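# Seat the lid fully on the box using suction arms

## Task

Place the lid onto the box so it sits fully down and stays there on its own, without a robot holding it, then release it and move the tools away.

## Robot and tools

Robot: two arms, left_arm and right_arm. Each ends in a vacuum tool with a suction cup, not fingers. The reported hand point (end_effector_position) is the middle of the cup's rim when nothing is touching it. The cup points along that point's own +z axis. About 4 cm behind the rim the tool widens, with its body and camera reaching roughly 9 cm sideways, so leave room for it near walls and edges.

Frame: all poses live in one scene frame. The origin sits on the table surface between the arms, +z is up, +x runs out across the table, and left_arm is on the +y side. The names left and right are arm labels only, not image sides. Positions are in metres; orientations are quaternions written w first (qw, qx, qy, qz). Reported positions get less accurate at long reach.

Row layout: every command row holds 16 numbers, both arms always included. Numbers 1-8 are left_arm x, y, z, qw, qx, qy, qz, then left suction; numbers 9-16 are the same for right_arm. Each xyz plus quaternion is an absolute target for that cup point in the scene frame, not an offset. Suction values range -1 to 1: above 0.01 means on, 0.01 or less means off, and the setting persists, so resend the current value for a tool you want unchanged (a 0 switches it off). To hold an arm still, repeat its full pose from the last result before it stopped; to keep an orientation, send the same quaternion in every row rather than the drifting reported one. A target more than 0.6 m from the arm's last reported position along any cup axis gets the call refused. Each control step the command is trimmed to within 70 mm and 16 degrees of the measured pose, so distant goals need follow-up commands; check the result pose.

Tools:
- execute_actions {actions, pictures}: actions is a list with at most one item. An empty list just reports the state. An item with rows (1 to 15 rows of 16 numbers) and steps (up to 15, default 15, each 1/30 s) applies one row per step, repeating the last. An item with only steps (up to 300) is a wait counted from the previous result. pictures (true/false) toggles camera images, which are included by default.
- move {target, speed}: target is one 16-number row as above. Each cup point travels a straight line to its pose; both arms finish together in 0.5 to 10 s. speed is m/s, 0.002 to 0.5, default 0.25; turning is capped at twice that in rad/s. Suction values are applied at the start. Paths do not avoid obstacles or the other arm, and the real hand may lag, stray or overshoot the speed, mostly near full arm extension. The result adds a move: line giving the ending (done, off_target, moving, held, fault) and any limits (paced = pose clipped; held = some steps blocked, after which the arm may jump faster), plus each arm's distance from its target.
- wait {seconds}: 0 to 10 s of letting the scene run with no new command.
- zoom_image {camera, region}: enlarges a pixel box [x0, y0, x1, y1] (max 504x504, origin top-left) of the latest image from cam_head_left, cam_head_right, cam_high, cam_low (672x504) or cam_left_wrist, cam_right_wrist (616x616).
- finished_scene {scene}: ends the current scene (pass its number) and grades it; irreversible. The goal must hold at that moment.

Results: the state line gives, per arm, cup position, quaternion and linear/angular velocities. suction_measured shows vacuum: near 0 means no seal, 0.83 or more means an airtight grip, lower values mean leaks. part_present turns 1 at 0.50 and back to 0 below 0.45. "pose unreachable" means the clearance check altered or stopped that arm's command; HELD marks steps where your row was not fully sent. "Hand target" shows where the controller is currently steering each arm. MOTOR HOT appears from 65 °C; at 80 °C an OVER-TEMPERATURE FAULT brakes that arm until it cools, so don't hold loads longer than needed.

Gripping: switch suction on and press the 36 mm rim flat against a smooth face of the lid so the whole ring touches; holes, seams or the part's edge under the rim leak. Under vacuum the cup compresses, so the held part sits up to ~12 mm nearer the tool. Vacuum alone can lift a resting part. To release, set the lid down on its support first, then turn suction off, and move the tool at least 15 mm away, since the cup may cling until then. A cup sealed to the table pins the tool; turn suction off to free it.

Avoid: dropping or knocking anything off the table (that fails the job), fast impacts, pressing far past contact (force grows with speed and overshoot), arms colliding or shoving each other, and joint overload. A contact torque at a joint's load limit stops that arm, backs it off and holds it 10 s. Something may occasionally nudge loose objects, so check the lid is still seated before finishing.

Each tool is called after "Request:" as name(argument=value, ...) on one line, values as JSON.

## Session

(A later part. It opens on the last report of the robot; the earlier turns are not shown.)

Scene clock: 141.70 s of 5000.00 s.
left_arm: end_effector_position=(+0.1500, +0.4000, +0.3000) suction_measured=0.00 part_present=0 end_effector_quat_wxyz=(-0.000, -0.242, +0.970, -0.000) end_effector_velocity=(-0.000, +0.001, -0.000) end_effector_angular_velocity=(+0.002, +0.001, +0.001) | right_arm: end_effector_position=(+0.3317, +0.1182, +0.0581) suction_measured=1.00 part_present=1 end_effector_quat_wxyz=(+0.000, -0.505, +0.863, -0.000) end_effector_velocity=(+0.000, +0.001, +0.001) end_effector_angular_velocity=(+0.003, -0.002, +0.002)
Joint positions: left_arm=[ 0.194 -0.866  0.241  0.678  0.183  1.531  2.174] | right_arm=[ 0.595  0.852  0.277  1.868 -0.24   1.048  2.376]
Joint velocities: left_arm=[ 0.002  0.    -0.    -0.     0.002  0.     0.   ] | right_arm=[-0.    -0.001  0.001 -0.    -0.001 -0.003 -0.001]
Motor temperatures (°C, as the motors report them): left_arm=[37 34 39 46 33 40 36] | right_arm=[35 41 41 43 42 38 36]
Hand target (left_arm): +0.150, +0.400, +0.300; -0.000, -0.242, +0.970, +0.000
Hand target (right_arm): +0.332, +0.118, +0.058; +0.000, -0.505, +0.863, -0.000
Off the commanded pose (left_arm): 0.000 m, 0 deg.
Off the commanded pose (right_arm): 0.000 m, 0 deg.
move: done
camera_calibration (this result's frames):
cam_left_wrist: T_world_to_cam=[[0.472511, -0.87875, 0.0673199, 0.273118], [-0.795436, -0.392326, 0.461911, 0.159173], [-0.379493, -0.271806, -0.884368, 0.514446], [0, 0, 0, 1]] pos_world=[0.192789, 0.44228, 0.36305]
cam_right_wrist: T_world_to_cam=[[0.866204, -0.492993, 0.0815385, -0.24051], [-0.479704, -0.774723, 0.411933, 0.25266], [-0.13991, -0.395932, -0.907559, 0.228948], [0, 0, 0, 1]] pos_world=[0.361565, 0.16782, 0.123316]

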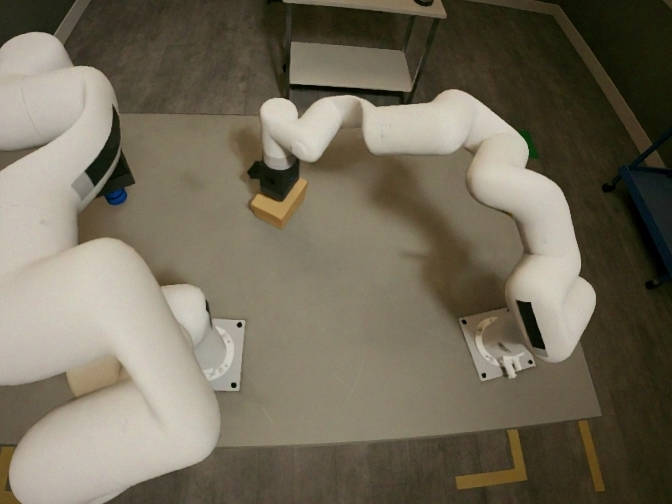

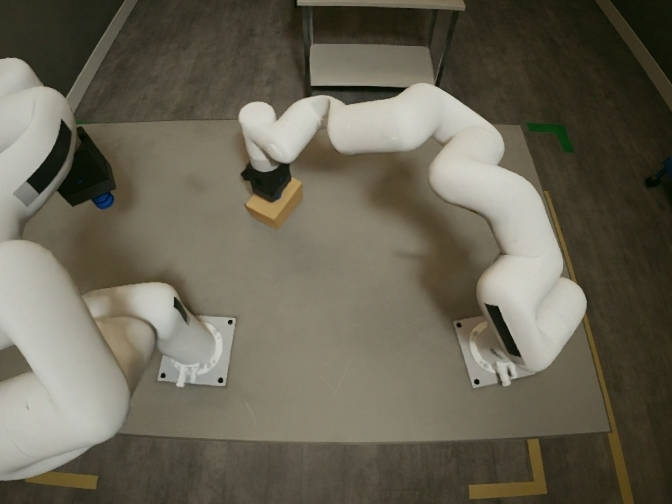

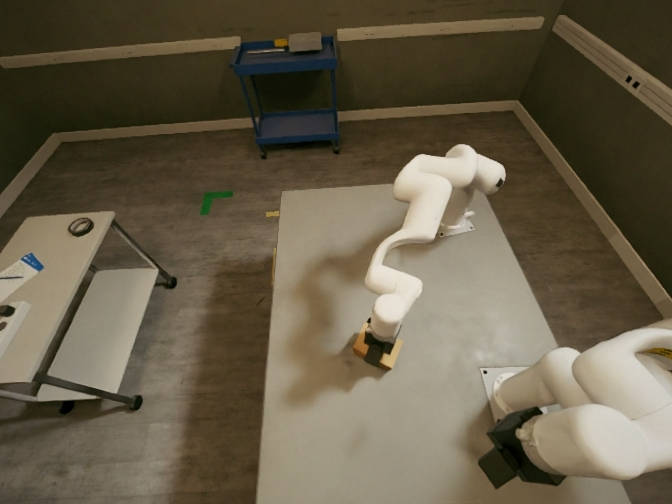

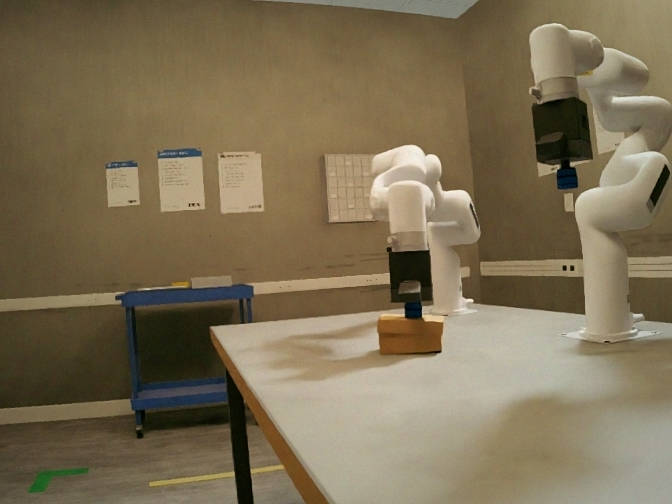

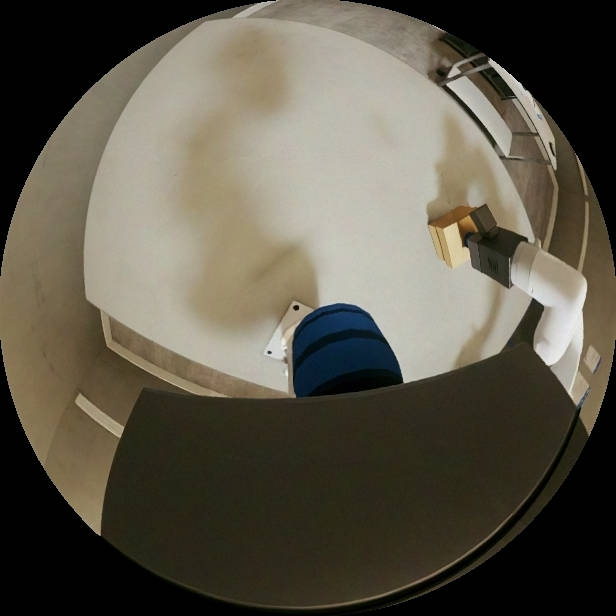

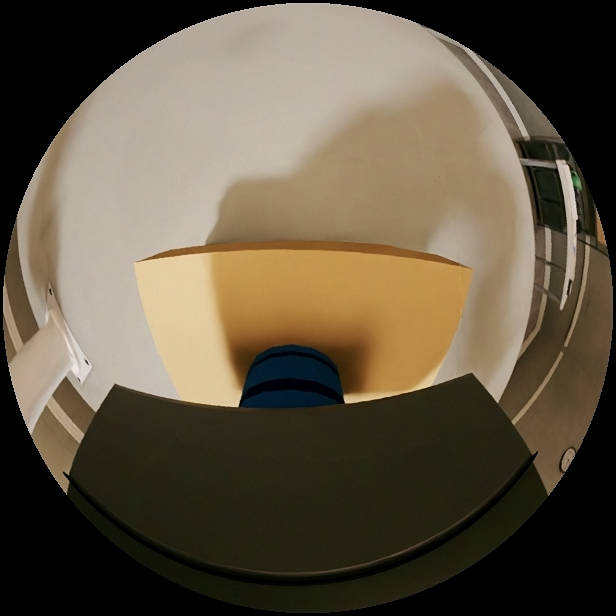

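Request:
move(target=[0.15,0.40,0.30,0,-0.242,0.970,0,0, 0.3350,0.1162,0.072,-0.0130,-0.5046,0.8629,0.0227,1], speed=0.01)

Request:
zoom_image(camera="cam_low", region=[370, 300, 460, 360])

Request:
move(target=[0.15,0.40,0.30,0,-0.242,0.970,0,0, 0.3355,0.1159,0.063,-0.0130,-0.5046,0.8629,0.0227,1], speed=0.005)

Request:
zoom_image(camera="cam_low", region=[370, 300, 460, 360])

Scene clock: 153.50 s of 5000.00 s.
left_arm: end_effector_position=(+0.1500, +0.4000, +0.3000) suction_measured=0.00 part_present=0 end_effector_quat_wxyz=(+0.000, -0.242, +0.970, -0.000) end_effector_velocity=(+0.000, +0.000, +0.000) end_effector_angular_velocity=(+0.002, +0.000, -0.001) | right_arm: end_effector_position=(+0.3351, +0.1162, +0.0720) suction_measured=1.00 part_present=1 end_effector_quat_wxyz=(-0.013, -0.505, +0.863, +0.023) end_effector_velocity=(-0.000, +0.000, +0.001) end_effector_angular_velocity=(+0.002, +0.003, +0.001)
Joint positions: left_arm=[ 0.194 -0.866  0.241  0.678  0.183  1.531  2.174] | right_arm=[ 0.558  0.844  0.304  1.89  -0.197  1.082  2.332]
Joint velocities: left_arm=[-0.001 -0.    -0.001  0.     0.001  0.    -0.   ] | right_arm=[-0.001 -0.     0.001  0.001  0.003  0.002 -0.003]
Motor temperatures (°C, as the motors report them): left_arm=[37 34 39 46 33 40 36] | right_arm=[35 41 41 42 42 38 36]
Hand target (left_arm): +0.150, +0.400, +0.300; +0.000, -0.242, +0.970, -0.000
Hand target (right_arm): +0.335, +0.116, +0.072; -0.013, -0.505, +0.863, +0.023
Off the commanded pose (left_arm): 0.000 m, 0 deg.
Off the commanded pose (right_arm): 0.000 m, 0 deg.
After step 90, 5.97 s passed at rest.
move: done
camera_calibration (this result's frames):
cam_left_wrist: T_world_to_cam=[[0.472511, -0.87875, 0.0673199, 0.273118], [-0.795436, -0.392326, 0.46191, 0.159173], [-0.379492, -0.271806, -0.884368, 0.514446], [0, 0, 0, 1]] pos_world=[0.192789, 0.44228, 0.36305]
cam_right_wrist: T_world_to_cam=[[0.868761, -0.494359, 0.0293685, -0.242489], [-0.460968, -0.785558, 0.412804, 0.241933], [-0.181003, -0.372166, -0.910346, 0.25254], [0, 0, 0, 1]] pos_world=[0.367899, 0.164163, 0.137149]

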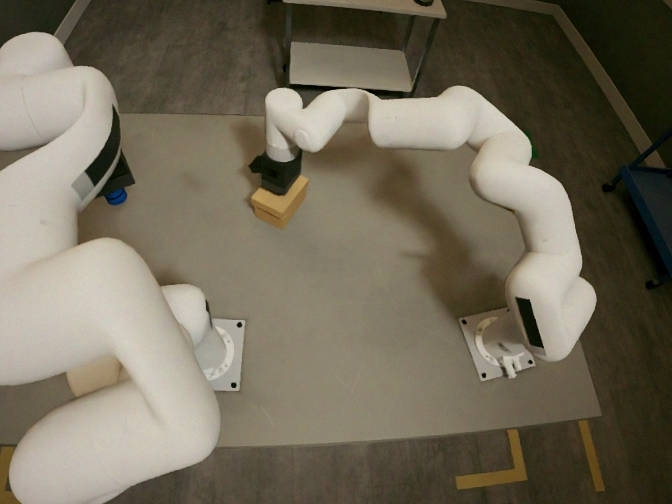

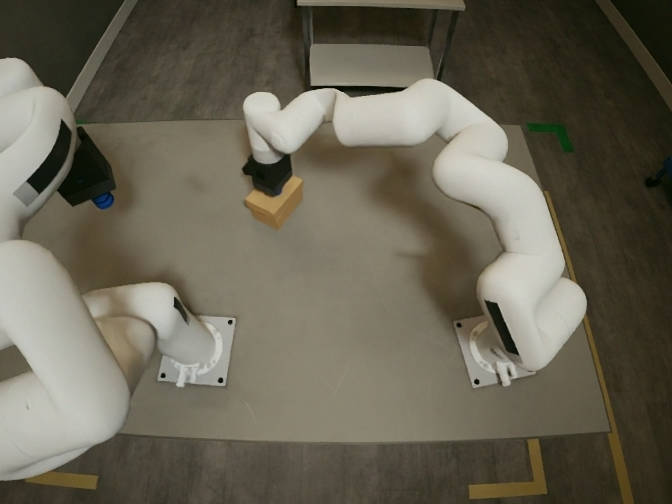

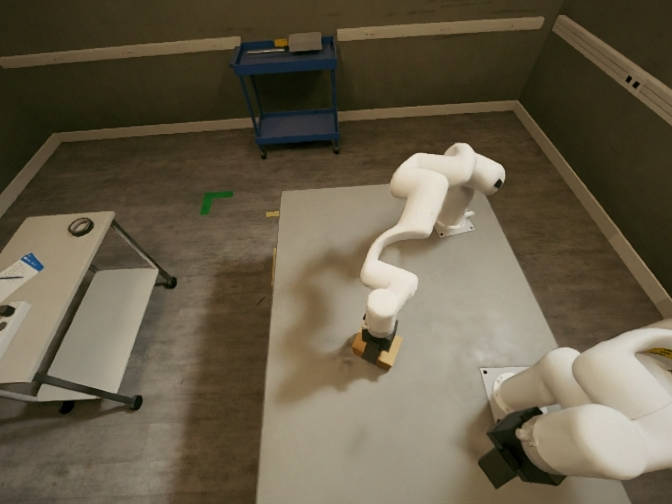

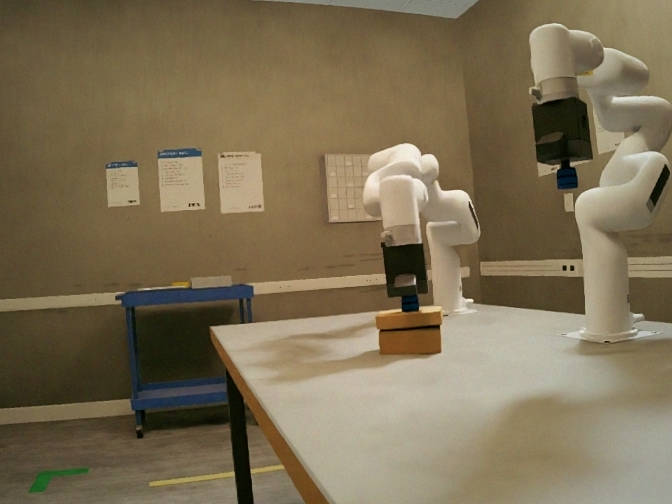

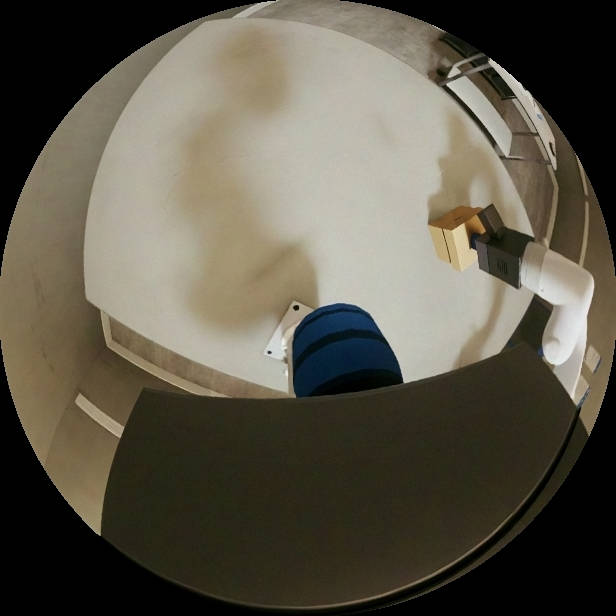

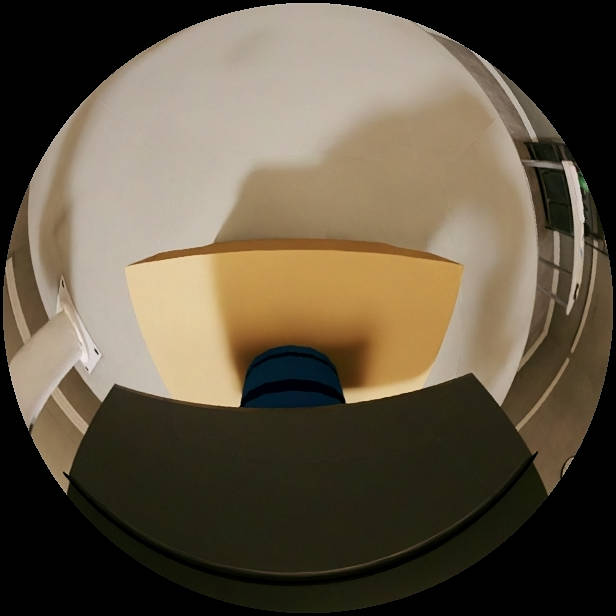

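Region (370, 300, 460, 360) of cam_low's 672x504 image, scaled by 5.600, with more detail than that image has.

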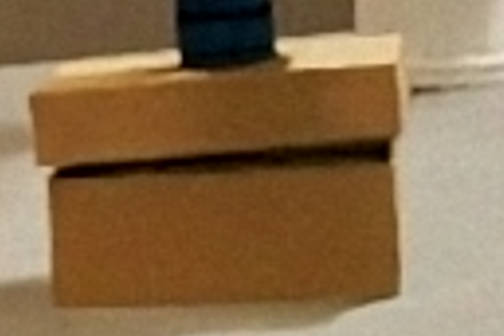

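Scene clock: 155.53 s of 5000.00 s.
left_arm: end_effector_position=(+0.1500, +0.4000, +0.3000) suction_measured=0.00 part_present=0 end_effector_quat_wxyz=(+0.000, -0.242, +0.970, -0.000) end_effector_velocity=(+0.000, -0.000, +0.000) end_effector_angular_velocity=(+0.000, -0.001, -0.001) | right_arm: end_effector_position=(+0.3355, +0.1159, +0.0630) suction_measured=1.00 part_present=1 end_effector_quat_wxyz=(-0.013, -0.505, +0.863, +0.023) end_effector_velocity=(-0.000, -0.000, -0.001) end_effector_angular_velocity=(-0.001, +0.001, -0.002)
Joint positions: left_arm=[ 0.194 -0.866  0.241  0.678  0.183  1.531  2.174] | right_arm=[ 0.558  0.856  0.302  1.884 -0.2    1.065  2.332]
Joint velocities: left_arm=[ 0.     0.    -0.001  0.    -0.001 -0.001  0.   ] | right_arm=[-0.     0.001  0.    -0.     0.     0.     0.002]
Motor temperatures (°C, as the motors report them): left_arm=[37 34 39 46 33 40 36] | right_arm=[35 41 41 43 42 38 36]
Hand target (left_arm): +0.150, +0.400, +0.300; +0.000, -0.242, +0.970, +0.000
Hand target (right_arm): +0.336, +0.116, +0.063; -0.013, -0.505, +0.863, +0.023
Off the commanded pose (left_arm): 0.000 m, 0 deg.
Off the commanded pose (right_arm): 0.000 m, 0 deg.
move: done
camera_calibration (this result's frames):
cam_left_wrist: T_world_to_cam=[[0.472511, -0.87875, 0.06732, 0.273118], [-0.795436, -0.392326, 0.46191, 0.159173], [-0.379492, -0.271806, -0.884368, 0.514446], [0, 0, 0, 1]] pos_world=[0.192789, 0.44228, 0.36305]
cam_right_wrist: T_world_to_cam=[[0.868738, -0.494411, 0.0291901, -0.242713], [-0.460886, -0.785441, 0.413117, 0.245516], [-0.181322, -0.372344, -0.91021, 0.244378], [0, 0, 0, 1]] pos_world=[0.36832, 0.163831, 0.128093]

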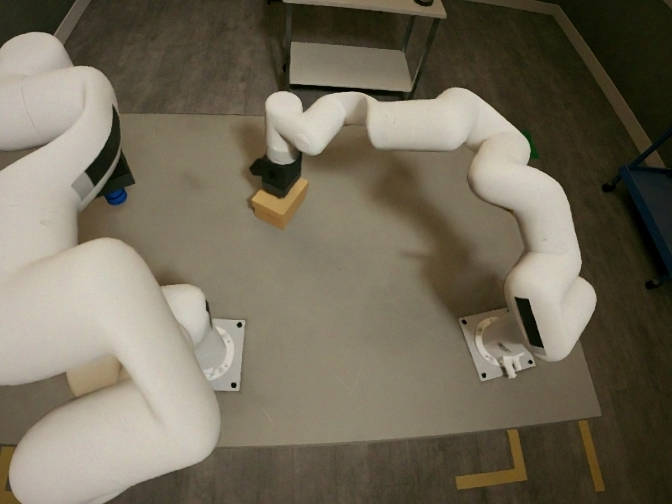

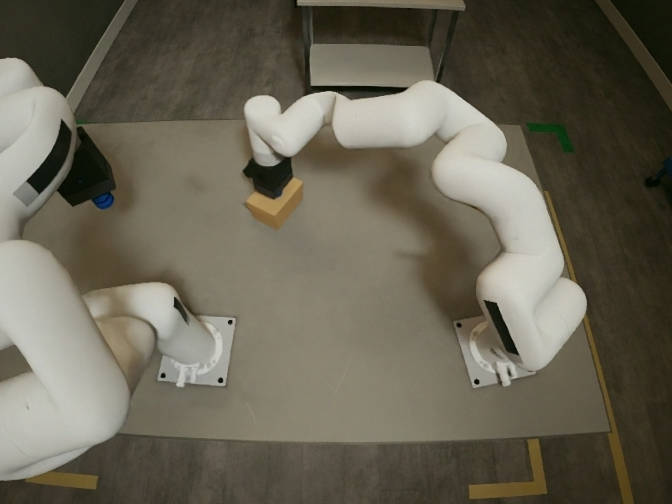

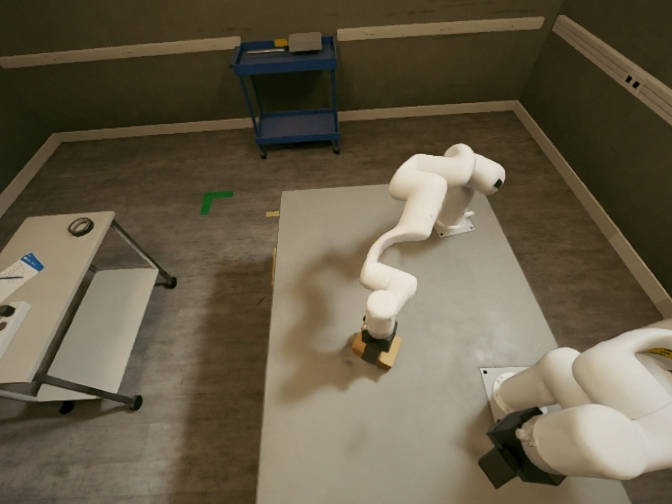

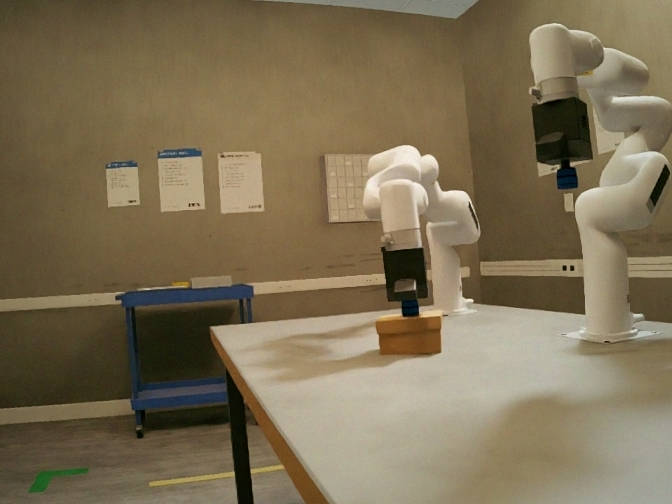

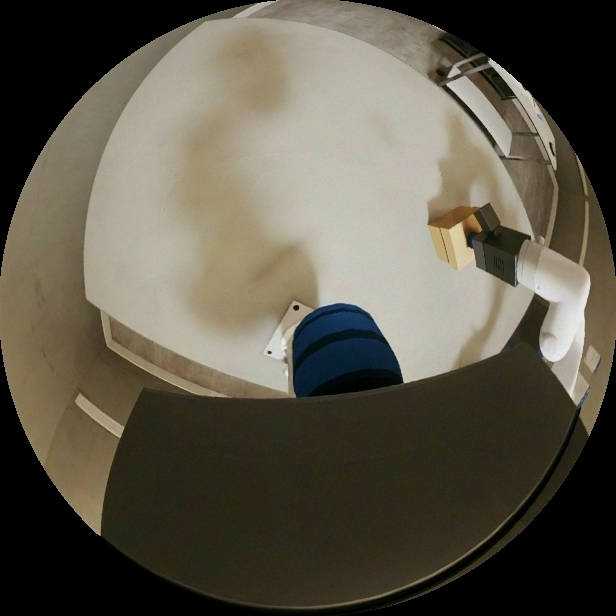

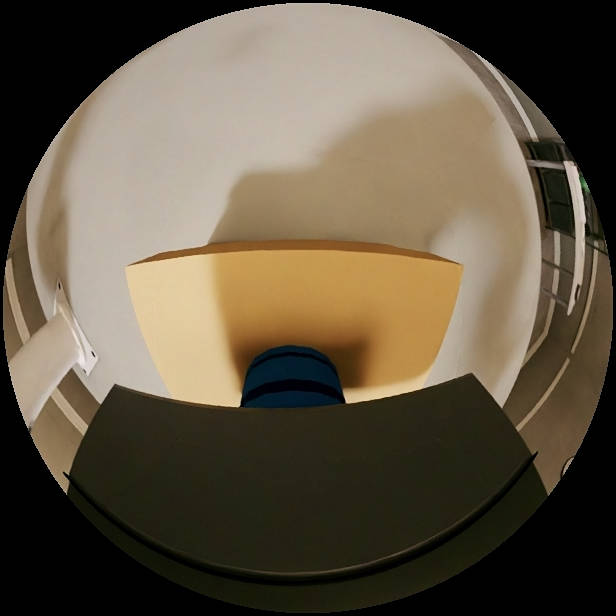

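Region (370, 300, 460, 360) of cam_low's 672x504 image, scaled by 5.600, with more detail than that image has.

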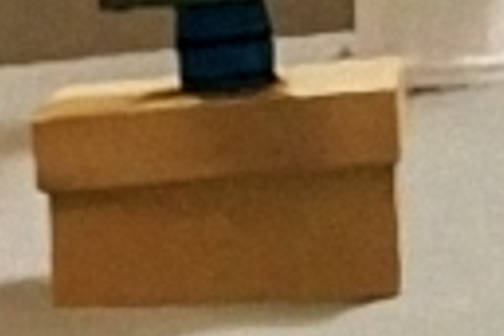

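Request:
move(target=[0.15,0.40,0.30,0,-0.242,0.970,0,0, 0.3320,0.1179,0.064,-0.0130,-0.5046,0.8629,0.0227,1], speed=0.004)

Request:
zoom_image(camera="cam_low", region=[370, 300, 460, 360])

Request:
move(target=[0.15,0.40,0.30,0,-0.242,0.970,0,0, 0.3311,0.1184,0.058,0,-0.5048,0.8632,0,1], speed=0.006)

Request:
zoom_image(camera="cam_low", region=[370, 300, 460, 360])

Scene clock: 160.67 s of 5000.00 s.
left_arm: end_effector_position=(+0.1500, +0.4000, +0.3000) suction_measured=0.00 part_present=0 end_effector_quat_wxyz=(-0.000, -0.242, +0.970, +0.000) end_effector_velocity=(+0.000, +0.000, +0.000) end_effector_angular_velocity=(+0.002, -0.000, -0.002) | right_arm: end_effector_position=(+0.3320, +0.1179, +0.0640) suction_measured=1.00 part_present=1 end_effector_quat_wxyz=(-0.013, -0.505, +0.863, +0.023) end_effector_velocity=(-0.000, -0.000, -0.000) end_effector_angular_velocity=(-0.002, +0.000, -0.001)
Joint positions: left_arm=[ 0.194 -0.866  0.241  0.678  0.183  1.531  2.174] | right_arm=[ 0.563  0.853  0.303  1.881 -0.2    1.065  2.338]
Joint velocities: left_arm=[-0.002 -0.    -0.     0.     0.001 -0.     0.   ] | right_arm=[ 0.001 -0.    -0.    -0.    -0.001  0.001  0.002]
Motor temperatures (°C, as the motors report them): left_arm=[37 34 39 46 33 40 36] | right_arm=[35 41 41 43 42 38 36]
Hand target (left_arm): +0.150, +0.400, +0.300; +0.000, -0.242, +0.970, +0.000
Hand target (right_arm): +0.332, +0.118, +0.064; -0.013, -0.505, +0.863, +0.023
Off the commanded pose (left_arm): 0.000 m, 0 deg.
Off the commanded pose (right_arm): 0.000 m, 0 deg.
After step 90, 0.87 s passed at rest.
move: done
camera_calibration (this result's frames):
cam_left_wrist: T_world_to_cam=[[0.472511, -0.87875, 0.0673198, 0.273119], [-0.795436, -0.392326, 0.461911, 0.159173], [-0.379493, -0.271806, -0.884368, 0.514446], [0, 0, 0, 1]] pos_world=[0.192789, 0.44228, 0.36305]
cam_right_wrist: T_world_to_cam=[[0.868784, -0.494331, 0.0291958, -0.238767], [-0.46083, -0.785512, 0.413045, 0.245079], [-0.181247, -0.372301, -0.910243, 0.245373], [0, 0, 0, 1]] pos_world=[0.36485, 0.165836, 0.129091]

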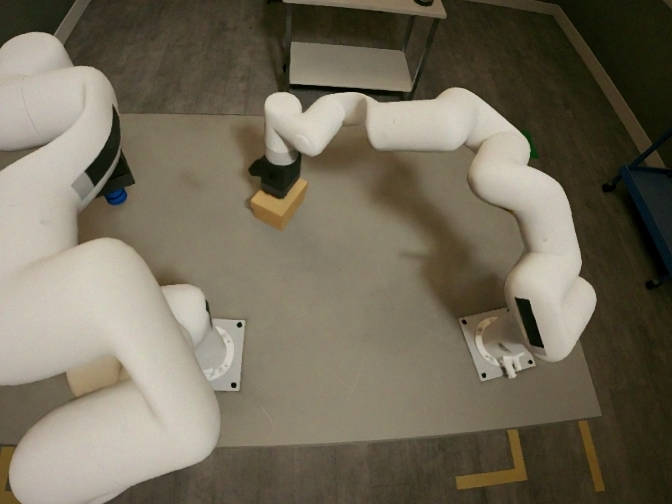

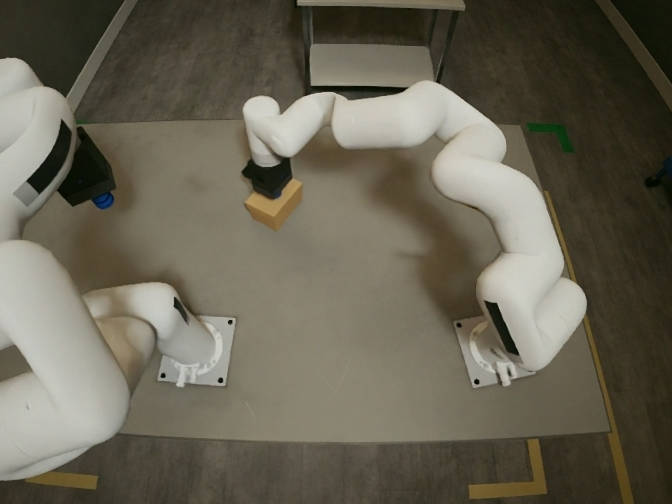

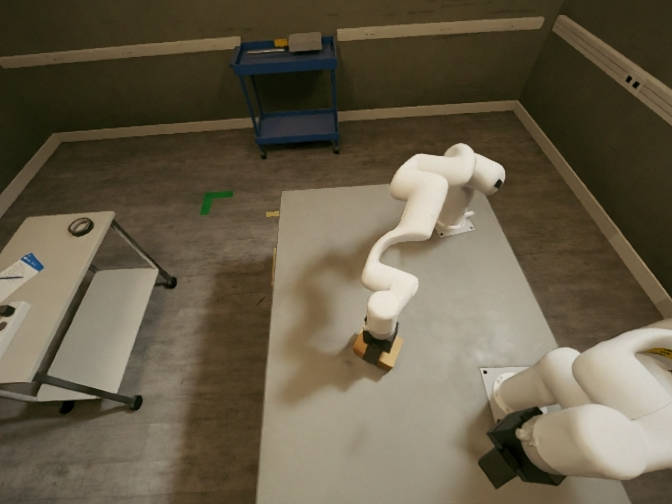

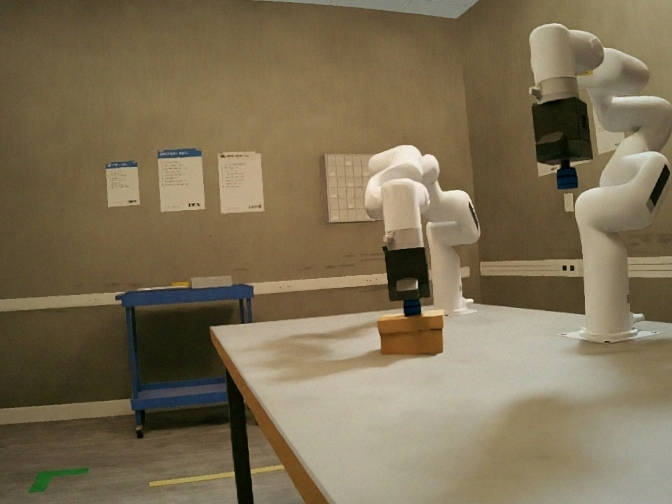

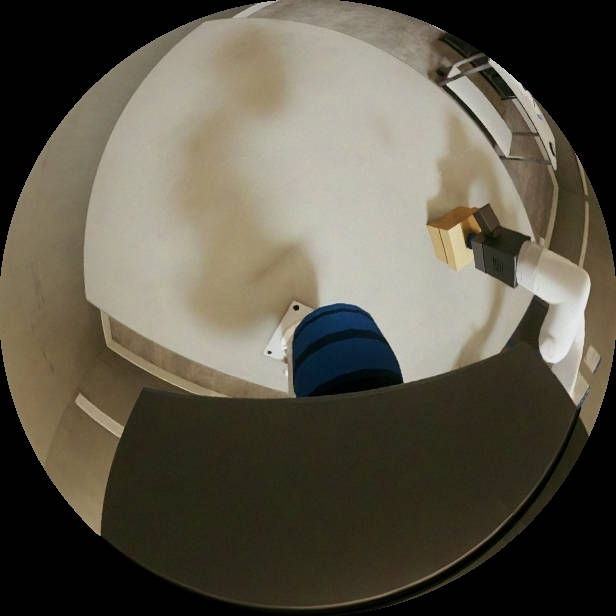

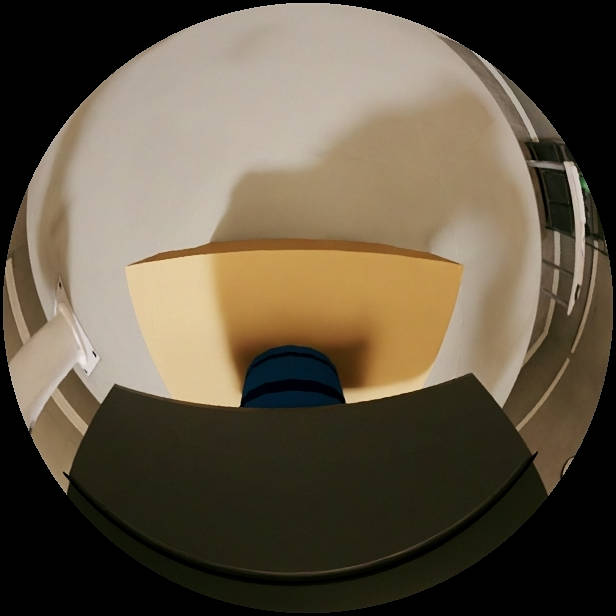

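Region (370, 300, 460, 360) of cam_low's 672x504 image, scaled by 5.600, with more detail than that image has.

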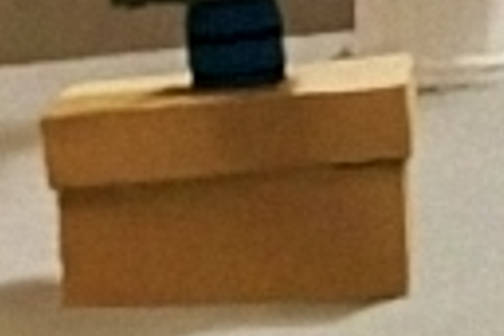

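Scene clock: 165.23 s of 5000.00 s.
left_arm: end_effector_position=(+0.1500, +0.4000, +0.3000) suction_measured=0.00 part_present=0 end_effector_quat_wxyz=(+0.000, -0.242, +0.970, -0.000) end_effector_velocity=(+0.000, +0.000, -0.000) end_effector_angular_velocity=(-0.001, -0.000, -0.000) | right_arm: end_effector_position=(+0.3311, +0.1184, +0.0580) suction_measured=1.00 part_present=1 end_effector_quat_wxyz=(-0.000, -0.505, +0.863, -0.000) end_effector_velocity=(+0.000, -0.000, -0.000) end_effector_angular_velocity=(-0.001, -0.002, -0.001)
Joint positions: left_arm=[ 0.194 -0.866  0.241  0.678  0.183  1.531  2.174] | right_arm=[ 0.596  0.852  0.276  1.867 -0.239  1.047  2.376]
Joint velocities: left_arm=[-0.001  0.     0.001  0.     0.    -0.    -0.   ] | right_arm=[ 0.001 -0.    -0.001 -0.001 -0.002 -0.001  0.002]
Motor temperatures (°C, as the motors report them): left_arm=[37 34 39 46 33 40 36] | right_arm=[35 41 41 43 42 38 36]
Hand target (left_arm): +0.150, +0.400, +0.300; +0.000, -0.242, +0.970, +0.000
Hand target (right_arm): +0.331, +0.118, +0.058; -0.000, -0.505, +0.863, -0.000
Off the commanded pose (left_arm): 0.000 m, 0 deg.
Off the commanded pose (right_arm): 0.000 m, 0 deg.
move: done
camera_calibration (this result's frames):
cam_left_wrist: T_world_to_cam=[[0.472511, -0.87875, 0.0673199, 0.273118], [-0.795436, -0.392326, 0.46191, 0.159173], [-0.379492, -0.271806, -0.884368, 0.514446], [0, 0, 0, 1]] pos_world=[0.192789, 0.44228, 0.36305]
cam_right_wrist: T_world_to_cam=[[0.86625, -0.492933, 0.0814113, -0.239917], [-0.479563, -0.774681, 0.412175, 0.252499], [-0.140107, -0.396089, -0.90746, 0.228912], [0, 0, 0, 1]] pos_world=[0.36099, 0.168013, 0.123186]

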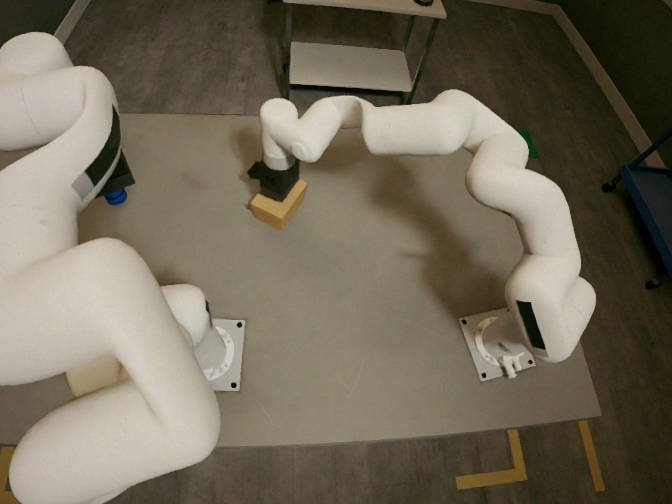

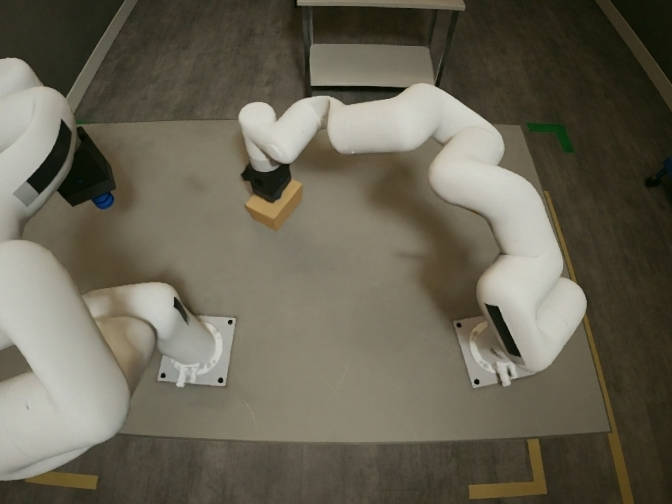

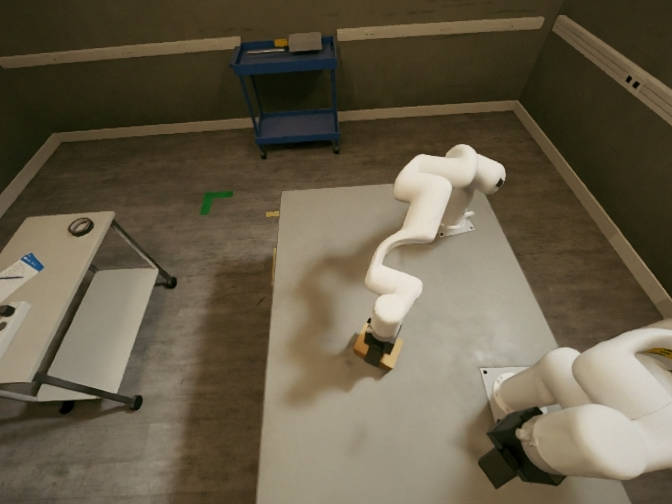

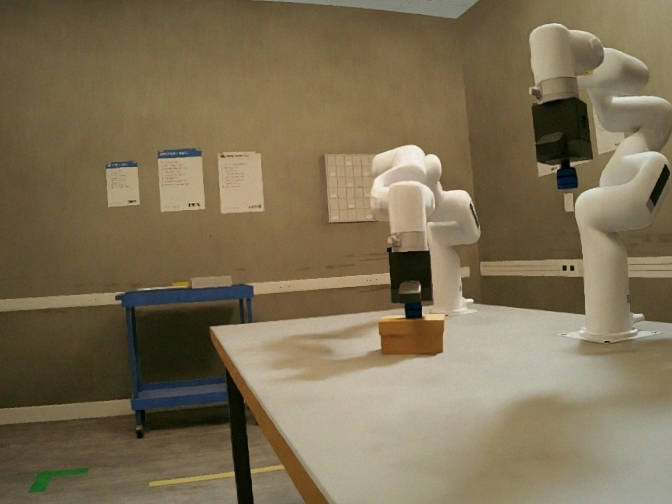

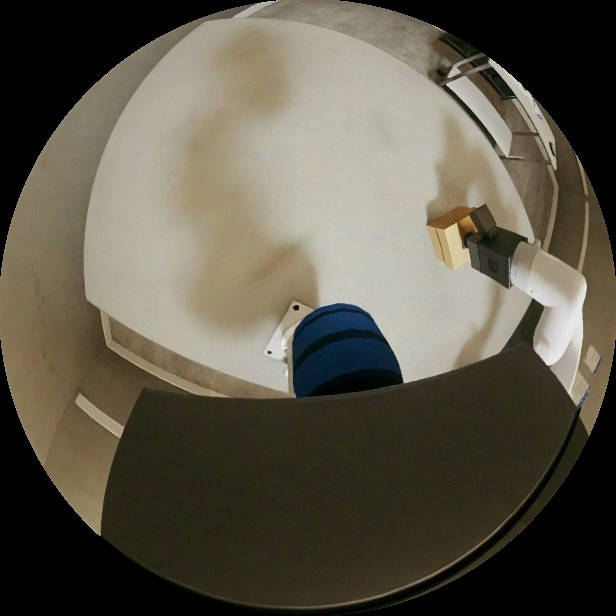

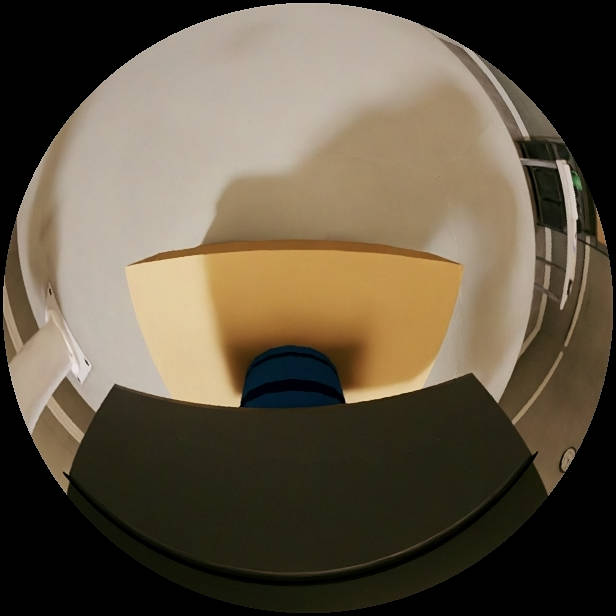

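Region (370, 300, 460, 360) of cam_low's 672x504 image, scaled by 5.600, with more detail than that image has.

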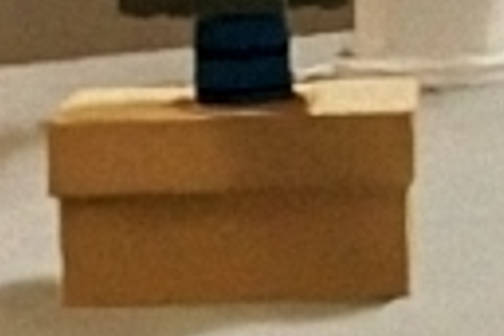

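Engaged and level. Descend.

Request:
move(target=[0.15,0.40,0.30,0,-0.242,0.970,0,0, 0.3311,0.1184,0.039,0,-0.5048,0.8632,0,1], speed=0.006)

Request:
zoom_image(camera="cam_low", region=[370, 300, 460, 360])

Scene clock: 171.23 s of 5000.00 s.
left_arm: end_effector_position=(+0.1500, +0.4000, +0.3000) suction_measured=0.00 part_present=0 end_effector_quat_wxyz=(+0.000, -0.242, +0.970, +0.000) end_effector_velocity=(-0.000, +0.000, -0.000) end_effector_angular_velocity=(+0.001, +0.000, -0.001) | right_arm: end_effector_position=(+0.3312, +0.1188, +0.0398) suction_measured=1.00 part_present=1 end_effector_quat_wxyz=(+0.001, -0.505, +0.863, +0.000) end_effector_velocity=(+0.000, -0.000, -0.001) end_effector_angular_velocity=(+0.000, +0.000, +0.001)
Joint positions: left_arm=[ 0.194 -0.866  0.241  0.678  0.183  1.531  2.174] | right_arm=[ 0.598  0.878  0.271  1.858 -0.246  1.012  2.38 ]
Joint velocities: left_arm=[-0.    -0.    -0.001 -0.     0.001 -0.     0.   ] | right_arm=[ 0.     0.002 -0.001 -0.     0.001 -0.002 -0.002]
Motor temperatures (°C, as the motors report them): left_arm=[37 34 39 46 33 40 36] | right_arm=[35 41 41 43 42 38 36]
Hand target (left_arm): +0.150, +0.400, +0.300; +0.000, -0.242, +0.970, +0.000
Hand target (right_arm): +0.331, +0.118, +0.039; +0.000, -0.505, +0.863, -0.000
Off the commanded pose (left_arm): 0.000 m, 0 deg.
Off the commanded pose (right_arm): 0.001 m, 0 deg.
move: done
camera_calibration (this result's frames):
cam_left_wrist: T_world_to_cam=[[0.472511, -0.87875, 0.0673198, 0.273119], [-0.795436, -0.392326, 0.46191, 0.159173], [-0.379492, -0.271806, -0.884368, 0.514446], [0, 0, 0, 1]] pos_world=[0.192789, 0.442281, 0.36305]
cam_right_wrist: T_world_to_cam=[[0.866179, -0.493045, 0.0814946, -0.238324], [-0.479894, -0.775159, 0.41089, 0.260567], [-0.139416, -0.395013, -0.908035, 0.212272], [0, 0, 0, 1]] pos_world=[0.36107, 0.168327, 0.105108]

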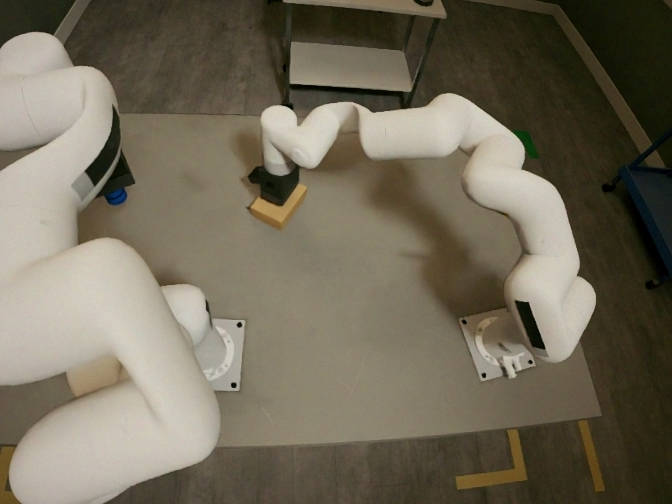

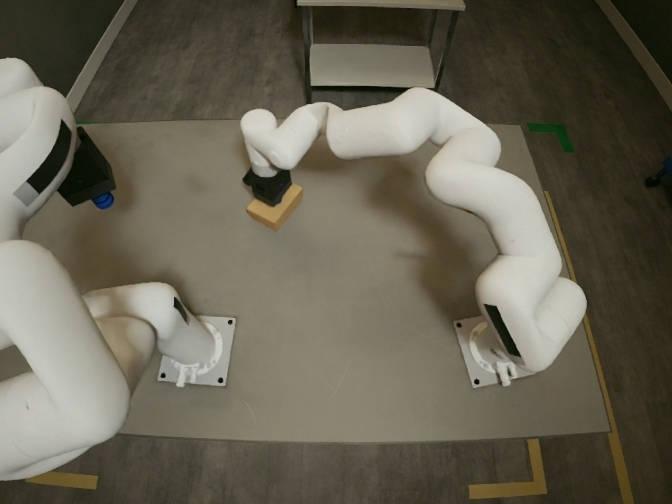

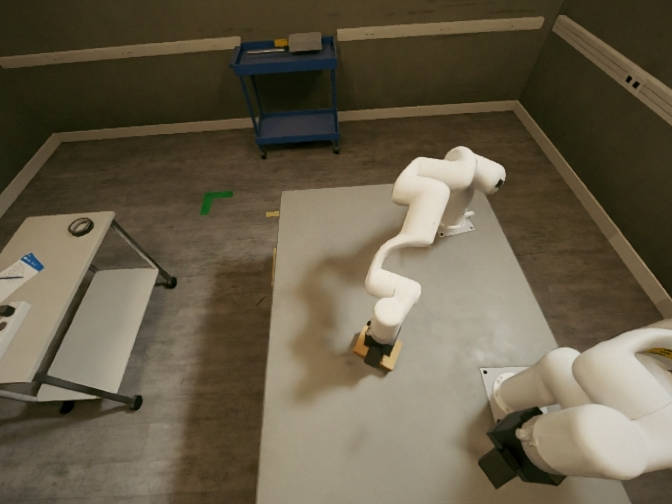

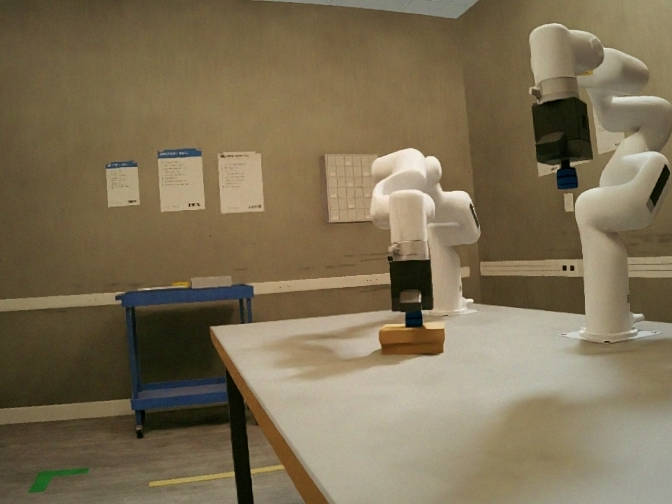

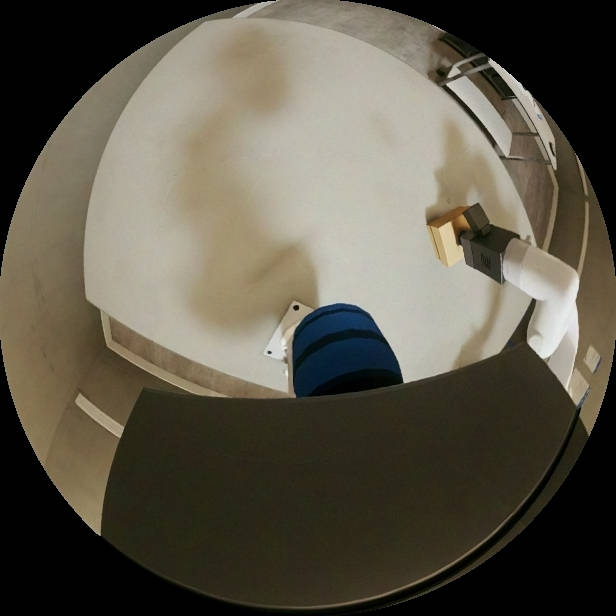

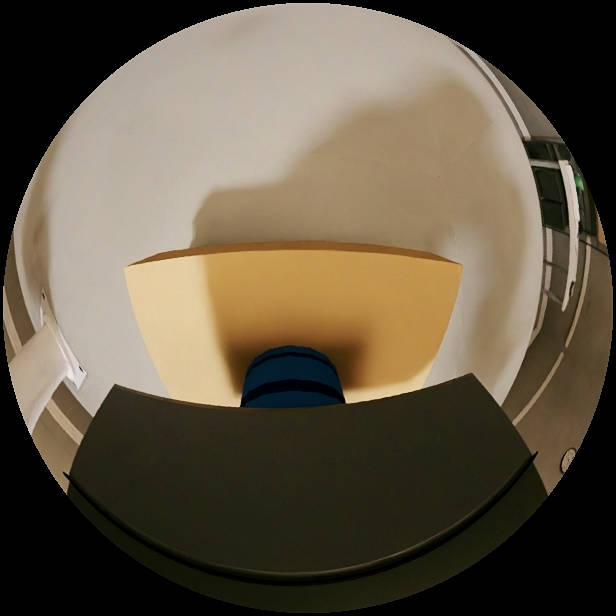

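Region (370, 300, 460, 360) of cam_low's 672x504 image, scaled by 5.600, with more detail than that image has.

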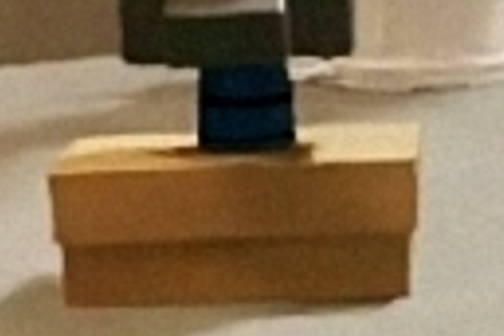

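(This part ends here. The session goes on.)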